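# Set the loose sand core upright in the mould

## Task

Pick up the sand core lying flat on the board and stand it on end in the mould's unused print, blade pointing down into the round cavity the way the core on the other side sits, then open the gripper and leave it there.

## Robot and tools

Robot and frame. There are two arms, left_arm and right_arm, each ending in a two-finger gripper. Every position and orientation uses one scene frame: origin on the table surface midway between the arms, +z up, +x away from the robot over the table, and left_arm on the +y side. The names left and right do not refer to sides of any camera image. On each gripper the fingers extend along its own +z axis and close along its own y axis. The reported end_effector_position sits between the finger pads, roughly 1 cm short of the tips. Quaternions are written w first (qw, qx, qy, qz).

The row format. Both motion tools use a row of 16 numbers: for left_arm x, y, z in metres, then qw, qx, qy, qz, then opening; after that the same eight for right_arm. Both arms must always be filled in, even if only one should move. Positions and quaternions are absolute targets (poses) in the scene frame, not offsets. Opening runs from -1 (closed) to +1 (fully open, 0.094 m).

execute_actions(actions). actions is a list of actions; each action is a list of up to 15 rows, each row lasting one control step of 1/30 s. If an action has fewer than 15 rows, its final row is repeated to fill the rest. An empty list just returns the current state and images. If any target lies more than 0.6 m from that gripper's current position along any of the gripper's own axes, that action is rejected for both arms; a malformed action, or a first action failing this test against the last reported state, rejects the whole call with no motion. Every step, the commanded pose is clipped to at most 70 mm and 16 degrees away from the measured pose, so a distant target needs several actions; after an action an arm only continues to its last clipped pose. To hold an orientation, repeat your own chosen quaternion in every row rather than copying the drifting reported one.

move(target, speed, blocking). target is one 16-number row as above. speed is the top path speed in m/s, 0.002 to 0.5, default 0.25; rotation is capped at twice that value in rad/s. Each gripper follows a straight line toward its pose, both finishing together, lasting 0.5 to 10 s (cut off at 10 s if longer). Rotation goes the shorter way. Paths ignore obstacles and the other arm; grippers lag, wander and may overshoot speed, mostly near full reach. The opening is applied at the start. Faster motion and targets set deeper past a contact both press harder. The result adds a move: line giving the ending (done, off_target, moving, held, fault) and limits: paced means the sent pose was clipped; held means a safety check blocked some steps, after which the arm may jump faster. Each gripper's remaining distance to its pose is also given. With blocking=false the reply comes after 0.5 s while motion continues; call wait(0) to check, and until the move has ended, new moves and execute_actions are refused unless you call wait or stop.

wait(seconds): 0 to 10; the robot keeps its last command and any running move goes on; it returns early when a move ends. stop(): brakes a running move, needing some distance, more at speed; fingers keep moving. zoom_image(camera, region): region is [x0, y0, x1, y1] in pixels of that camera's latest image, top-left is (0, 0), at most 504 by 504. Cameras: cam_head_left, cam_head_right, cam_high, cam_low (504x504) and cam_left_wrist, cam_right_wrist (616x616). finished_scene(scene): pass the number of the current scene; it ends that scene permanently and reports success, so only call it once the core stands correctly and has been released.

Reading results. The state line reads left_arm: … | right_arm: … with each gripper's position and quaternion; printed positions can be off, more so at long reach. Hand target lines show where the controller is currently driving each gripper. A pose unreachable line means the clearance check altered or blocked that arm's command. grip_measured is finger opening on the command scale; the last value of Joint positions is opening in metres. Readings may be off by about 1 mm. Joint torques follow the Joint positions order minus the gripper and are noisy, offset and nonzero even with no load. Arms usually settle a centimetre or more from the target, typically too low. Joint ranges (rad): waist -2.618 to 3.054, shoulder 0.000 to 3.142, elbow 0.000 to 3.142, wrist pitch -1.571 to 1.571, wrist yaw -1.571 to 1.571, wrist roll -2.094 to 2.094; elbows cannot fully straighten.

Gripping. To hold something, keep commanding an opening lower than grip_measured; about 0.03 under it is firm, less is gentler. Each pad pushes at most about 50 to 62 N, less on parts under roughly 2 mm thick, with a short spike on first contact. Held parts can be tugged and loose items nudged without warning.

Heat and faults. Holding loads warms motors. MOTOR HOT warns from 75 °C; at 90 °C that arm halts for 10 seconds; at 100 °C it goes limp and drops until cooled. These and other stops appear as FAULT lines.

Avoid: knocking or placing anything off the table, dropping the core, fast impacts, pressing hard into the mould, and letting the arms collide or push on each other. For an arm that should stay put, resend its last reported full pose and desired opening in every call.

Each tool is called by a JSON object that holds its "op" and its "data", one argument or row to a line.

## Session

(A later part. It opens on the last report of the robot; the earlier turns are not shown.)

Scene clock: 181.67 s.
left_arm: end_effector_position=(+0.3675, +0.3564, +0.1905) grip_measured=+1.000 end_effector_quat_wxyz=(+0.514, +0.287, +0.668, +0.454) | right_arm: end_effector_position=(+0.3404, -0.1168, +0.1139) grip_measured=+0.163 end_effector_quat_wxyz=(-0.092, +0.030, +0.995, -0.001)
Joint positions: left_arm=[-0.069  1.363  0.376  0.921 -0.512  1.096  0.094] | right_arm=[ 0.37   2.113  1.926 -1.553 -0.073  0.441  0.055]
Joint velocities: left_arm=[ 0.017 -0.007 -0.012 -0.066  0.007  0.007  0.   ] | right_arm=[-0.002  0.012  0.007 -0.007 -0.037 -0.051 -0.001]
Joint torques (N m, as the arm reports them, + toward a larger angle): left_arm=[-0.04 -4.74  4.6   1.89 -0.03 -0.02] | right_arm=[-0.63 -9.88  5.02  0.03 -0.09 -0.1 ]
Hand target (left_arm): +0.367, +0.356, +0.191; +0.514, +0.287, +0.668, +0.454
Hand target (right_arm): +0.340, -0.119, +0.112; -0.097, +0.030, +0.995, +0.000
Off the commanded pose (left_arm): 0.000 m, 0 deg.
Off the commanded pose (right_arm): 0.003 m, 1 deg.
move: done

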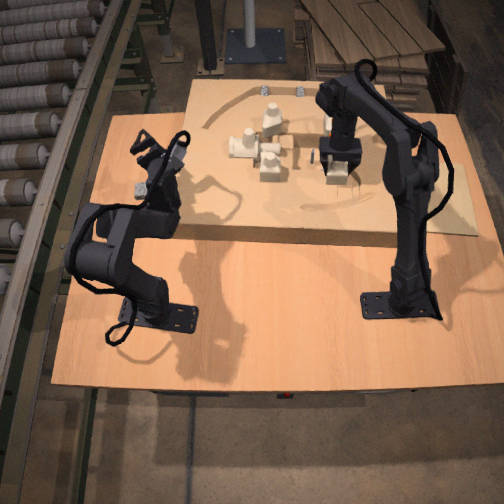

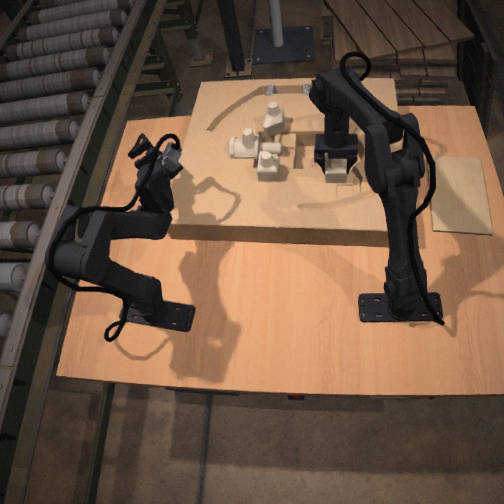

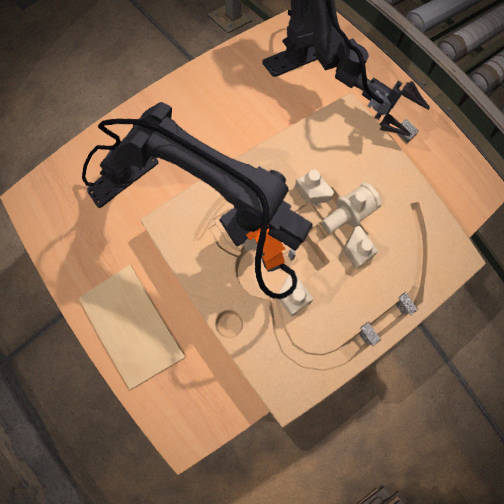

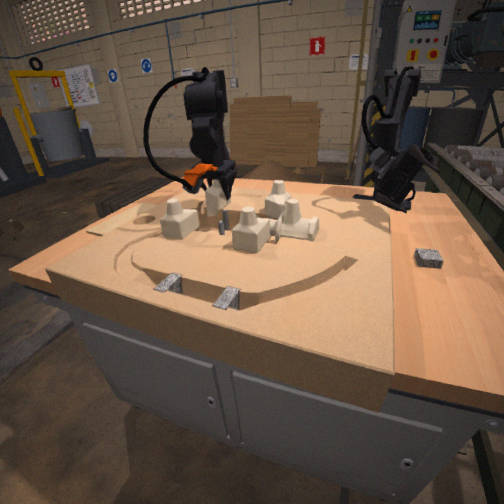

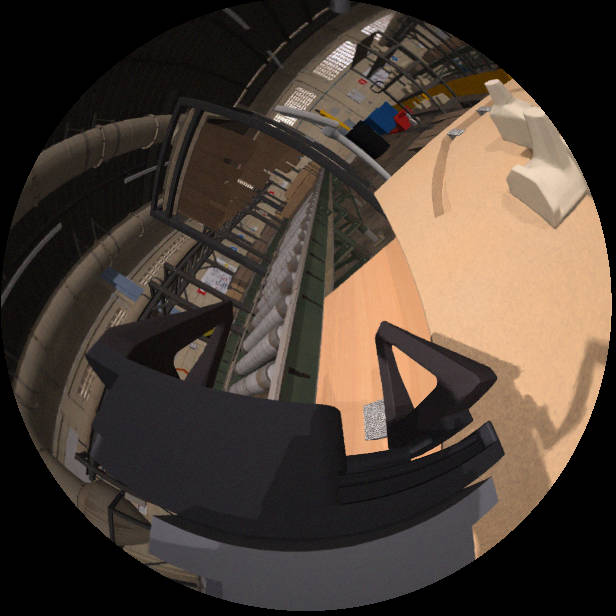

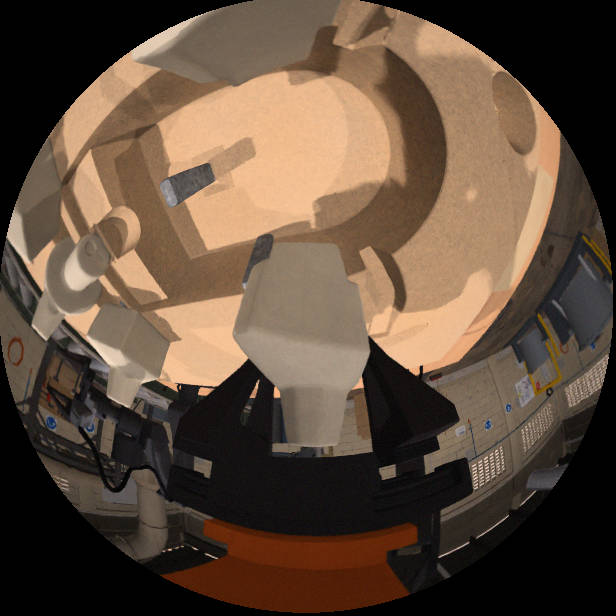

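{"op": "move", "data": {
  "target": [0.3675,0.3564,0.1905,0.514,0.287,0.668,0.454,1,0.341,-0.118,0.103,-0.108,0.03,0.994,0,0.115],
  "speed": 0.012
}}

{"op": "zoom_image", "data": {
  "camera": "cam_low",
  "region": [185,165,245,225]
}}

Scene clock: 184.87 s.
left_arm: end_effector_position=(+0.3675, +0.3564, +0.1905) grip_measured=+1.000 end_effector_quat_wxyz=(+0.514, +0.287, +0.668, +0.454) | right_arm: end_effector_position=(+0.3405, -0.1170, +0.1131) grip_measured=+0.163 end_effector_quat_wxyz=(-0.095, +0.031, +0.995, +0.003)
Joint positions: left_arm=[-0.069  1.363  0.376  0.921 -0.512  1.096  0.094] | right_arm=[ 0.365  2.116  1.926 -1.553 -0.082  0.437  0.055]
Joint velocities: left_arm=[ 0.002  0.002 -0.017  0.007  0.037  0.037  0.   ] | right_arm=[ 0.002 -0.007  0.007 -0.022 -0.007  0.007 -0.   ]
Joint torques (N m, as the arm reports them, + toward a larger angle): left_arm=[ 0.02 -4.68  4.49  1.88  0.   -0.03] | right_arm=[-0.46 -8.05  5.1   0.08 -0.1  -0.12]
Hand target (left_arm): +0.367, +0.356, +0.190; +0.514, +0.287, +0.668, +0.454
Hand target (right_arm): +0.341, -0.118, +0.103; -0.108, +0.030, +0.994, +0.000
Off the commanded pose (left_arm): 0.000 m, 0 deg.
Off the commanded pose (right_arm): 0.010 m, 2 deg.
move: done

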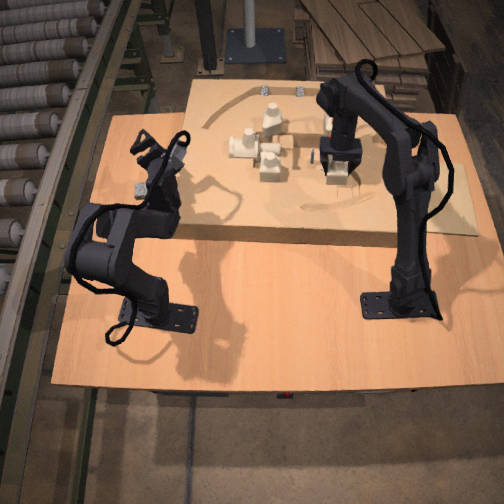

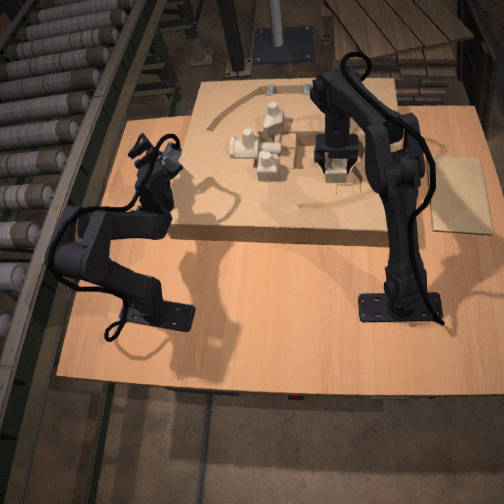

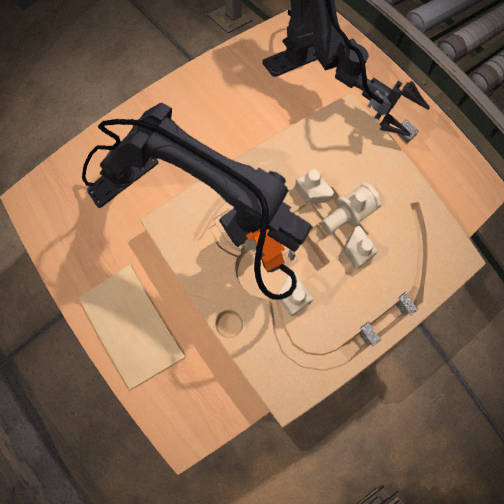

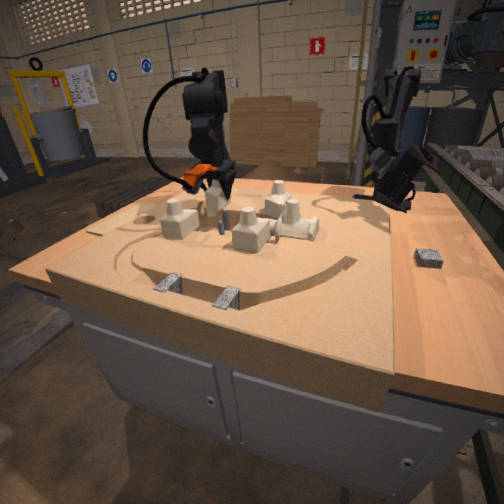

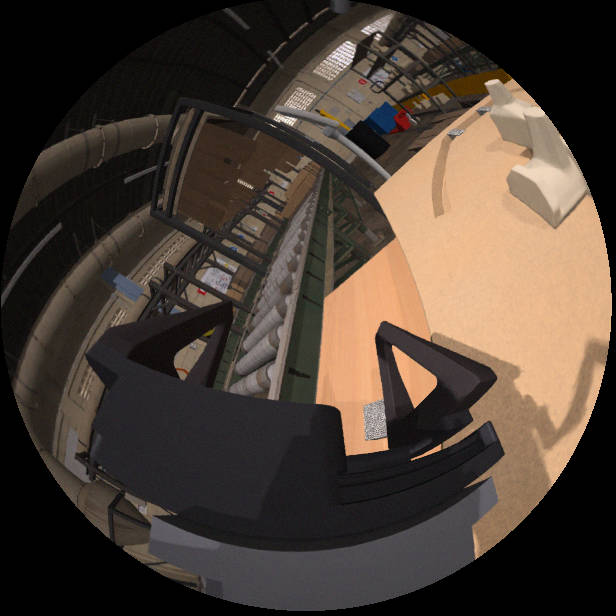

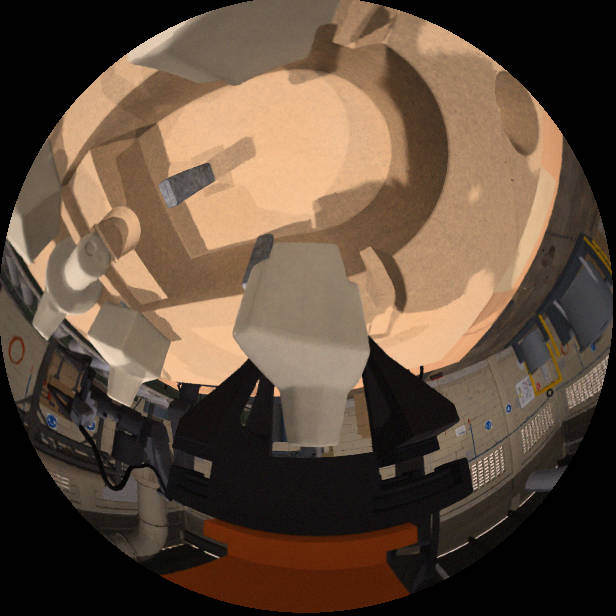

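Region (185, 165, 245, 225) of cam_low's 504x504 image, scaled by 8.400, with more detail than that image has.

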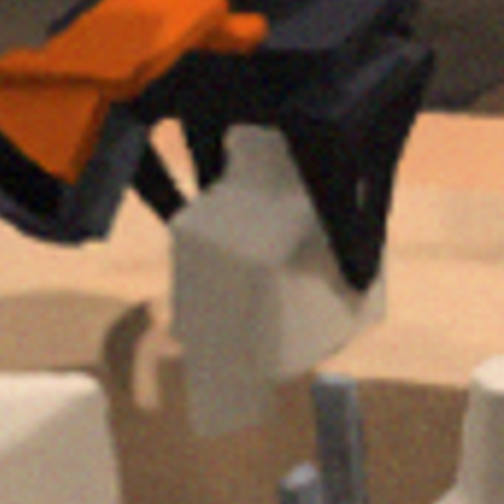

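The core has bottomed out 15 mm below the rim contact. Relieving pressure, releasing and retreating.

{"op": "move", "data": {
  "target": [0.3675,0.3564,0.1905,0.514,0.287,0.668,0.454,1,0.341,-0.117,0.118,-0.09,0.03,0.995,0,0.115],
  "speed": 0.02
}}

{"op": "move", "data": {
  "target": [0.3675,0.3564,0.1905,0.514,0.287,0.668,0.454,1,0.341,-0.117,0.118,-0.09,0.03,0.995,0,0.6],
  "speed": 0.02
}}

{"op": "move", "data": {
  "target": [0.3675,0.3564,0.1905,0.514,0.287,0.668,0.454,1,0.345,-0.117,0.215,0.04,0.03,0.998,0,0.6],
  "speed": 0.08
}}

{"op": "zoom_image", "data": {
  "camera": "cam_low",
  "region": [150,150,270,250]
}}

{"op": "zoom_image", "data": {
  "camera": "cam_head_right",
  "region": [300,130,380,210]
}}

Scene clock: 196.47 s.
left_arm: end_effector_position=(+0.3675, +0.3564, +0.1905) grip_measured=+1.000 end_effector_quat_wxyz=(+0.514, +0.287, +0.668, +0.454) | right_arm: end_effector_position=(+0.3404, -0.1171, +0.1131) grip_measured=+0.163 end_effector_quat_wxyz=(-0.095, +0.031, +0.995, +0.003)
Joint positions: left_arm=[-0.069  1.363  0.376  0.921 -0.512  1.096  0.094] | right_arm=[ 0.365  2.116  1.926 -1.554 -0.082  0.436  0.055]
Joint velocities: left_arm=[-0.007  0.007  0.002 -0.066  0.007 -0.095  0.   ] | right_arm=[ 0.002 -0.012 -0.017  0.022  0.095 -0.022  0.001]
Joint torques (N m, as the arm reports them, + toward a larger angle): left_arm=[ 0.09 -4.72  4.54  1.91 -0.02 -0.02] | right_arm=[  0.26 -10.46   6.35  -0.08   0.05   0.  ]
Hand target (left_arm): +0.367, +0.356, +0.191; +0.514, +0.287, +0.668, +0.454
Hand target (right_arm): +0.341, -0.117, +0.118; -0.090, +0.030, +0.995, +0.000
Off the commanded pose (left_arm): 0.000 m, 0 deg.
Off the commanded pose (right_arm): 0.005 m, 1 deg.
move: done

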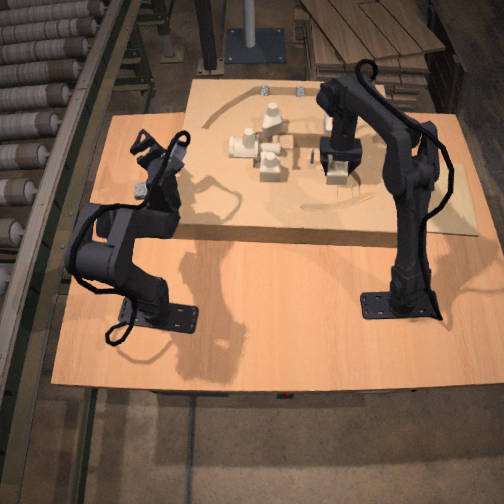

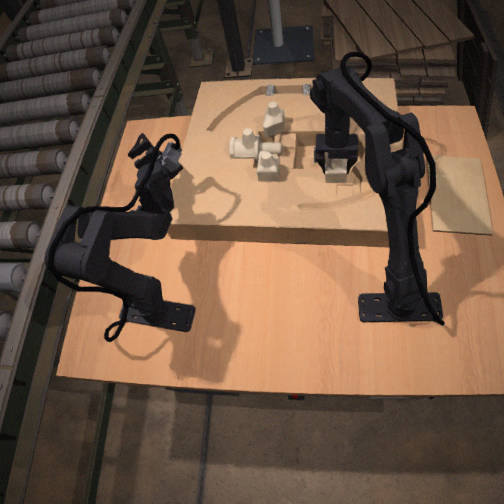

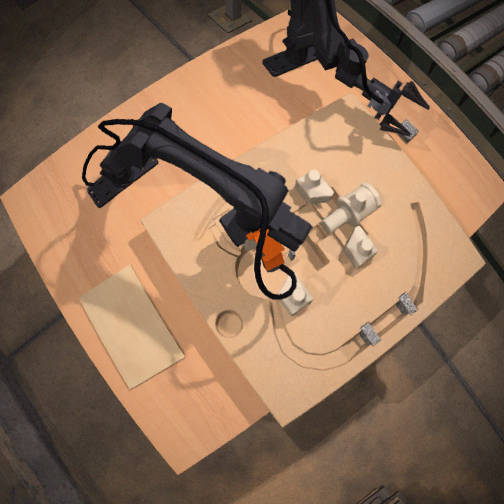

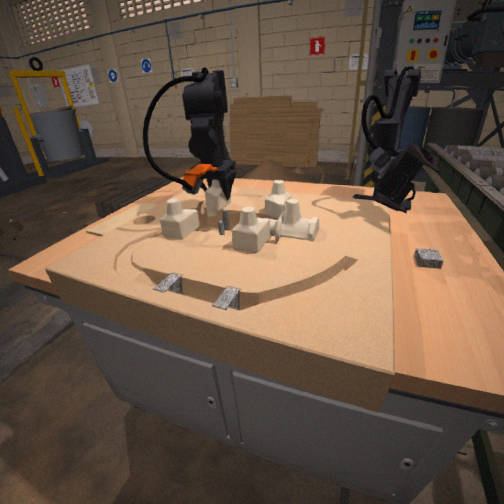

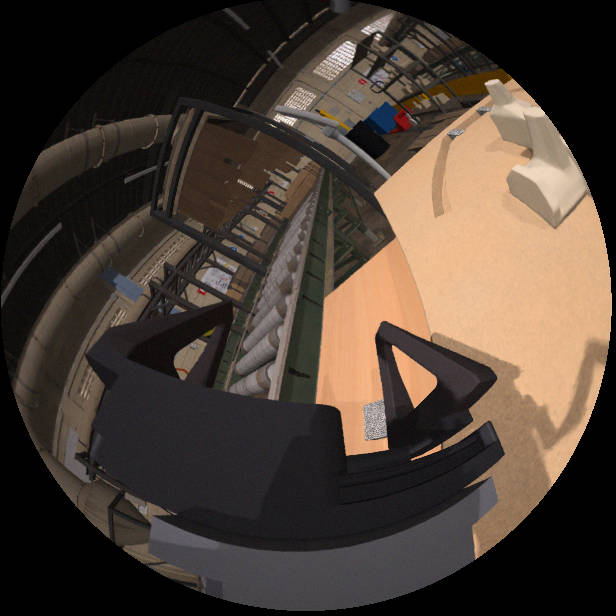

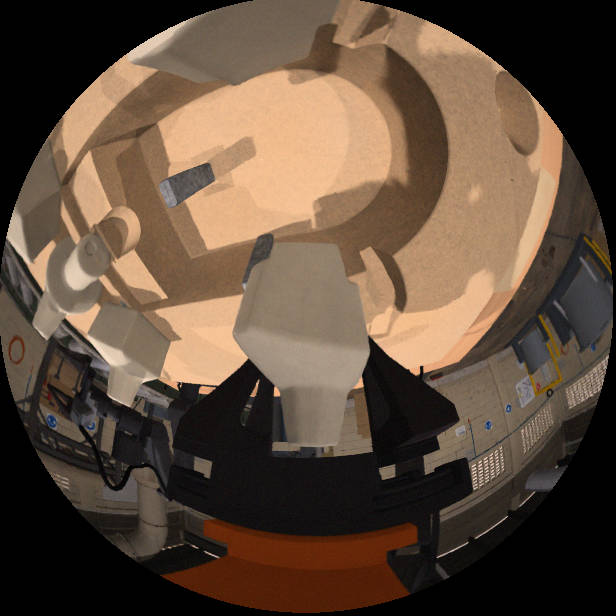

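Scene clock: 197.17 s.
left_arm: end_effector_position=(+0.3675, +0.3564, +0.1905) grip_measured=+1.000 end_effector_quat_wxyz=(+0.514, +0.287, +0.668, +0.454) | right_arm: end_effector_position=(+0.3396, -0.1175, +0.1133) grip_measured=+0.598 end_effector_quat_wxyz=(-0.097, +0.031, +0.995, +0.002)
Joint positions: left_arm=[-0.069  1.363  0.376  0.921 -0.512  1.096  0.094] | right_arm=[ 0.365  2.116  1.926 -1.558 -0.081  0.436  0.075]
Joint velocities: left_arm=[-0.002  0.012 -0.007 -0.022 -0.037 -0.007  0.   ] | right_arm=[-0.012 -0.002 -0.022 -0.051 -0.022  0.007 -0.001]
Joint torques (N m, as the arm reports them, + toward a larger angle): left_arm=[ 0.07 -4.58  4.47  1.9  -0.02 -0.02] | right_arm=[  0.26 -10.46   6.35  -0.07   0.05   0.  ]
Hand target (left_arm): +0.367, +0.356, +0.190; +0.514, +0.287, +0.668, +0.454
Hand target (right_arm): +0.341, -0.117, +0.118; -0.090, +0.030, +0.995, -0.000
Off the commanded pose (left_arm): 0.000 m, 0 deg.
Off the commanded pose (right_arm): 0.005 m, 1 deg.
move: done

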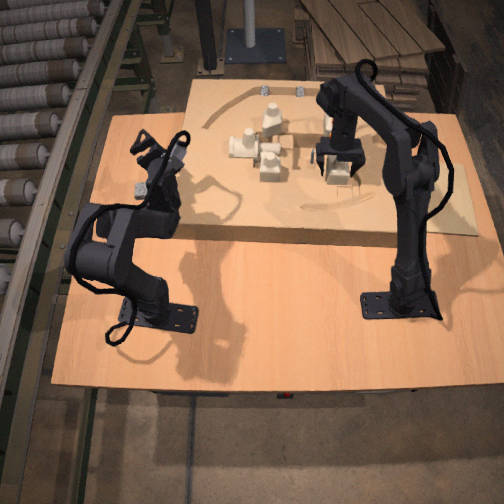

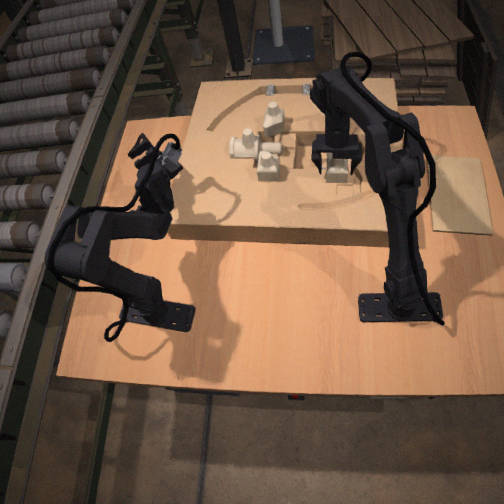

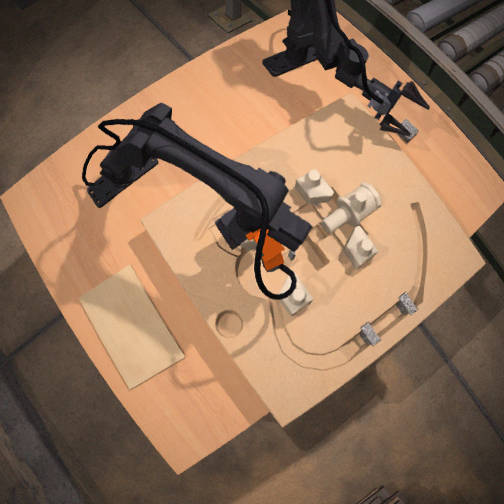

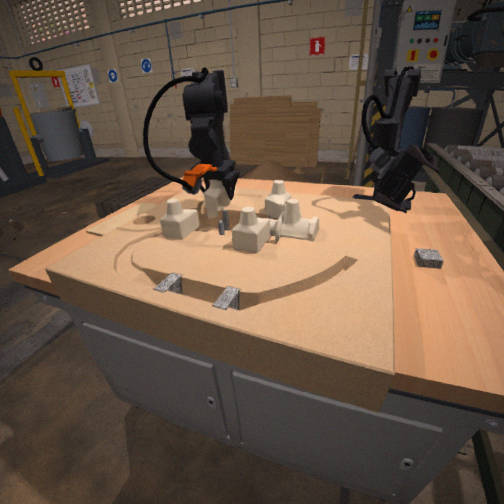

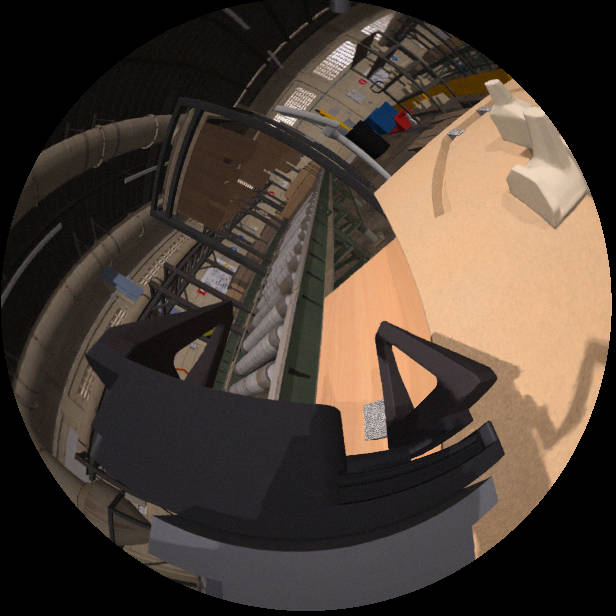

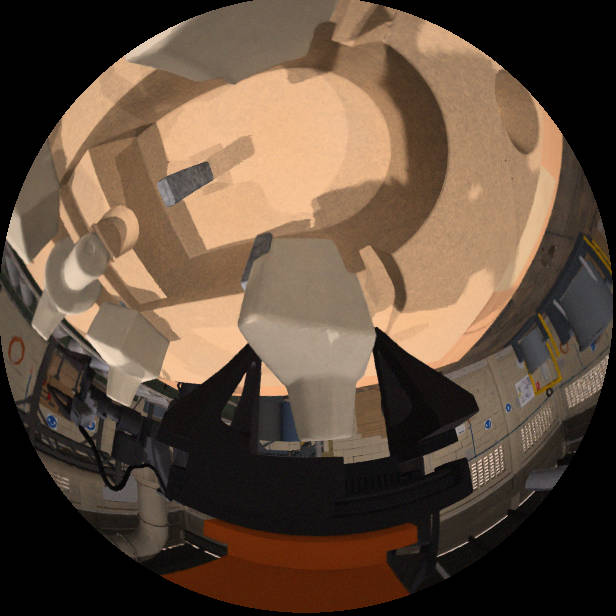

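Scene clock: 199.23 s.
left_arm: end_effector_position=(+0.3675, +0.3564, +0.1905) grip_measured=+1.000 end_effector_quat_wxyz=(+0.514, +0.287, +0.668, +0.454) | right_arm: end_effector_position=(+0.3444, -0.1181, +0.1969) grip_measured=+0.598 end_effector_quat_wxyz=(+0.042, +0.026, +0.999, +0.007)
Joint positions: left_arm=[-0.069  1.363  0.376  0.921 -0.512  1.096  0.094] | right_arm=[ 0.409  1.917  1.989 -1.562  0.025  0.478  0.075]
Joint velocities: left_arm=[-0.007 -0.007  0.002  0.066 -0.037  0.022  0.   ] | right_arm=[-0.007 -0.007  0.002  0.007  0.022  0.022 -0.   ]
Joint torques (N m, as the arm reports them, + toward a larger angle): left_arm=[ 0.06 -4.73  4.59  1.88  0.01 -0.02] | right_arm=[  0.63 -10.83   7.4    0.51   0.16   0.05]
Hand target (left_arm): +0.367, +0.356, +0.191; +0.514, +0.287, +0.668, +0.454
Hand target (right_arm): +0.345, -0.117, +0.214; +0.068, +0.027, +0.997, +0.013
Off the commanded pose (left_arm): 0.000 m, 0 deg.
Off the commanded pose (right_arm): 0.018 m, 1 deg.
joint sent to its limit (right arm) — the command would take joint 4 (wrist pitch) past its lower limit, so that joint was sent only as far as its limit.
move: off_target (right_arm)

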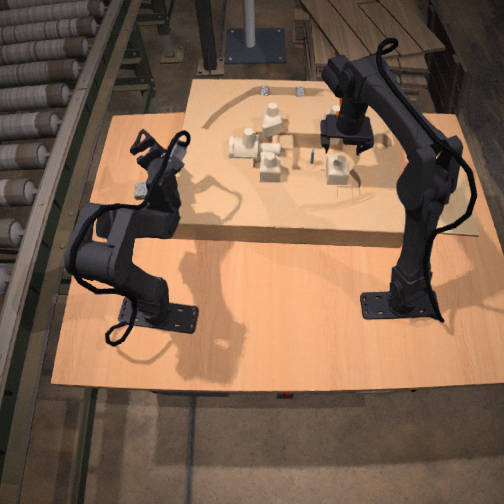

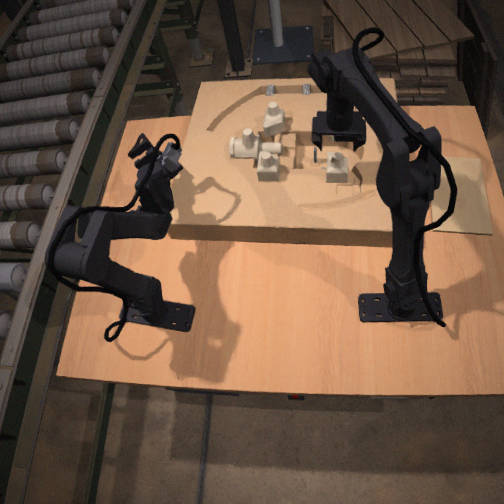

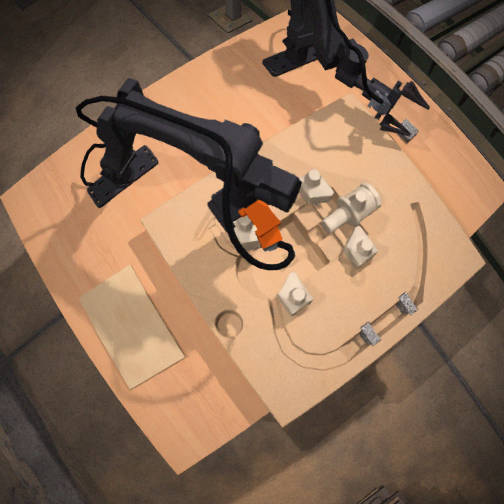

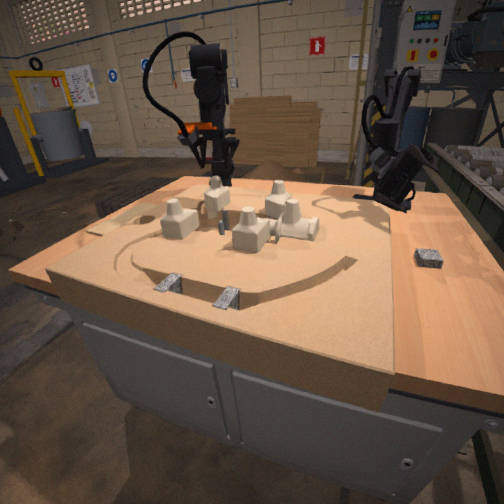

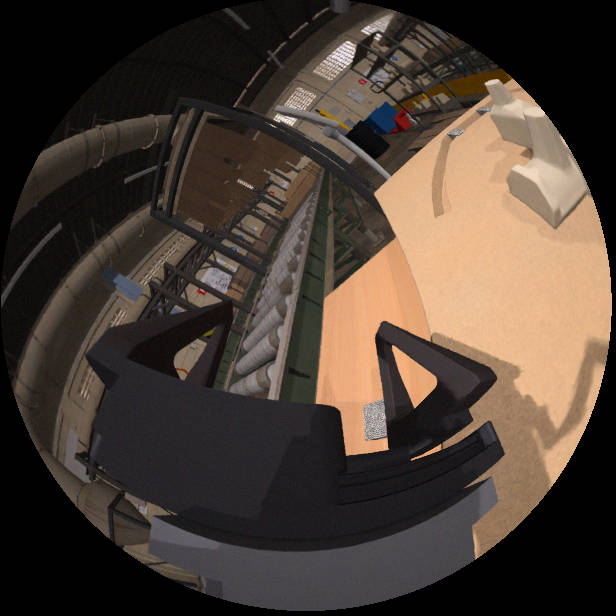

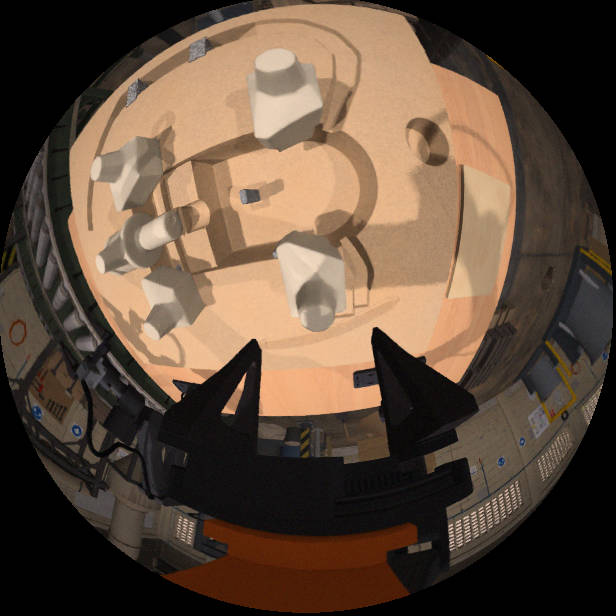

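Region (150, 150, 270, 250) of cam_low's 504x504 image, scaled by 4.200, with more detail than that image has.

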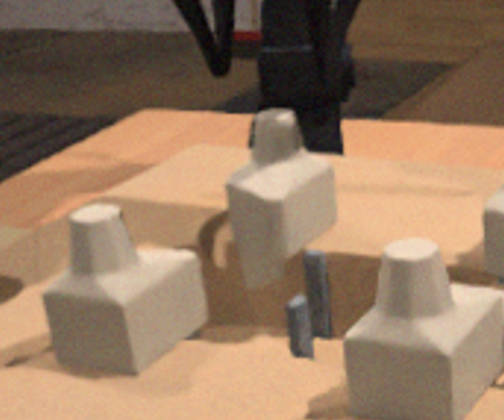

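Region (300, 130, 380, 210) of cam_head_right's 504x504 image, scaled by 6.300, with more detail than that image has.

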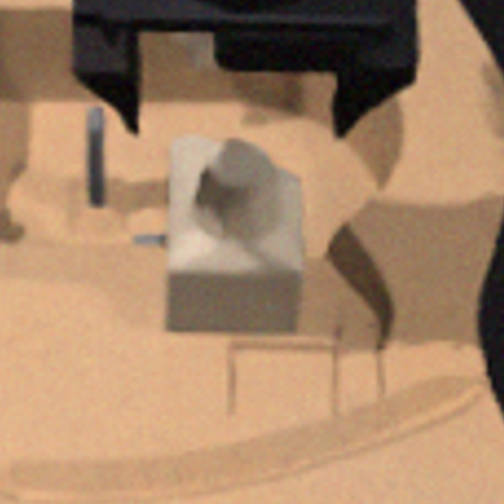

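The core settled into the print on release and looks upright and flush.

{"op": "finished_scene", "data": {
  "scene": 2
}}

The scene is finished: the task was done.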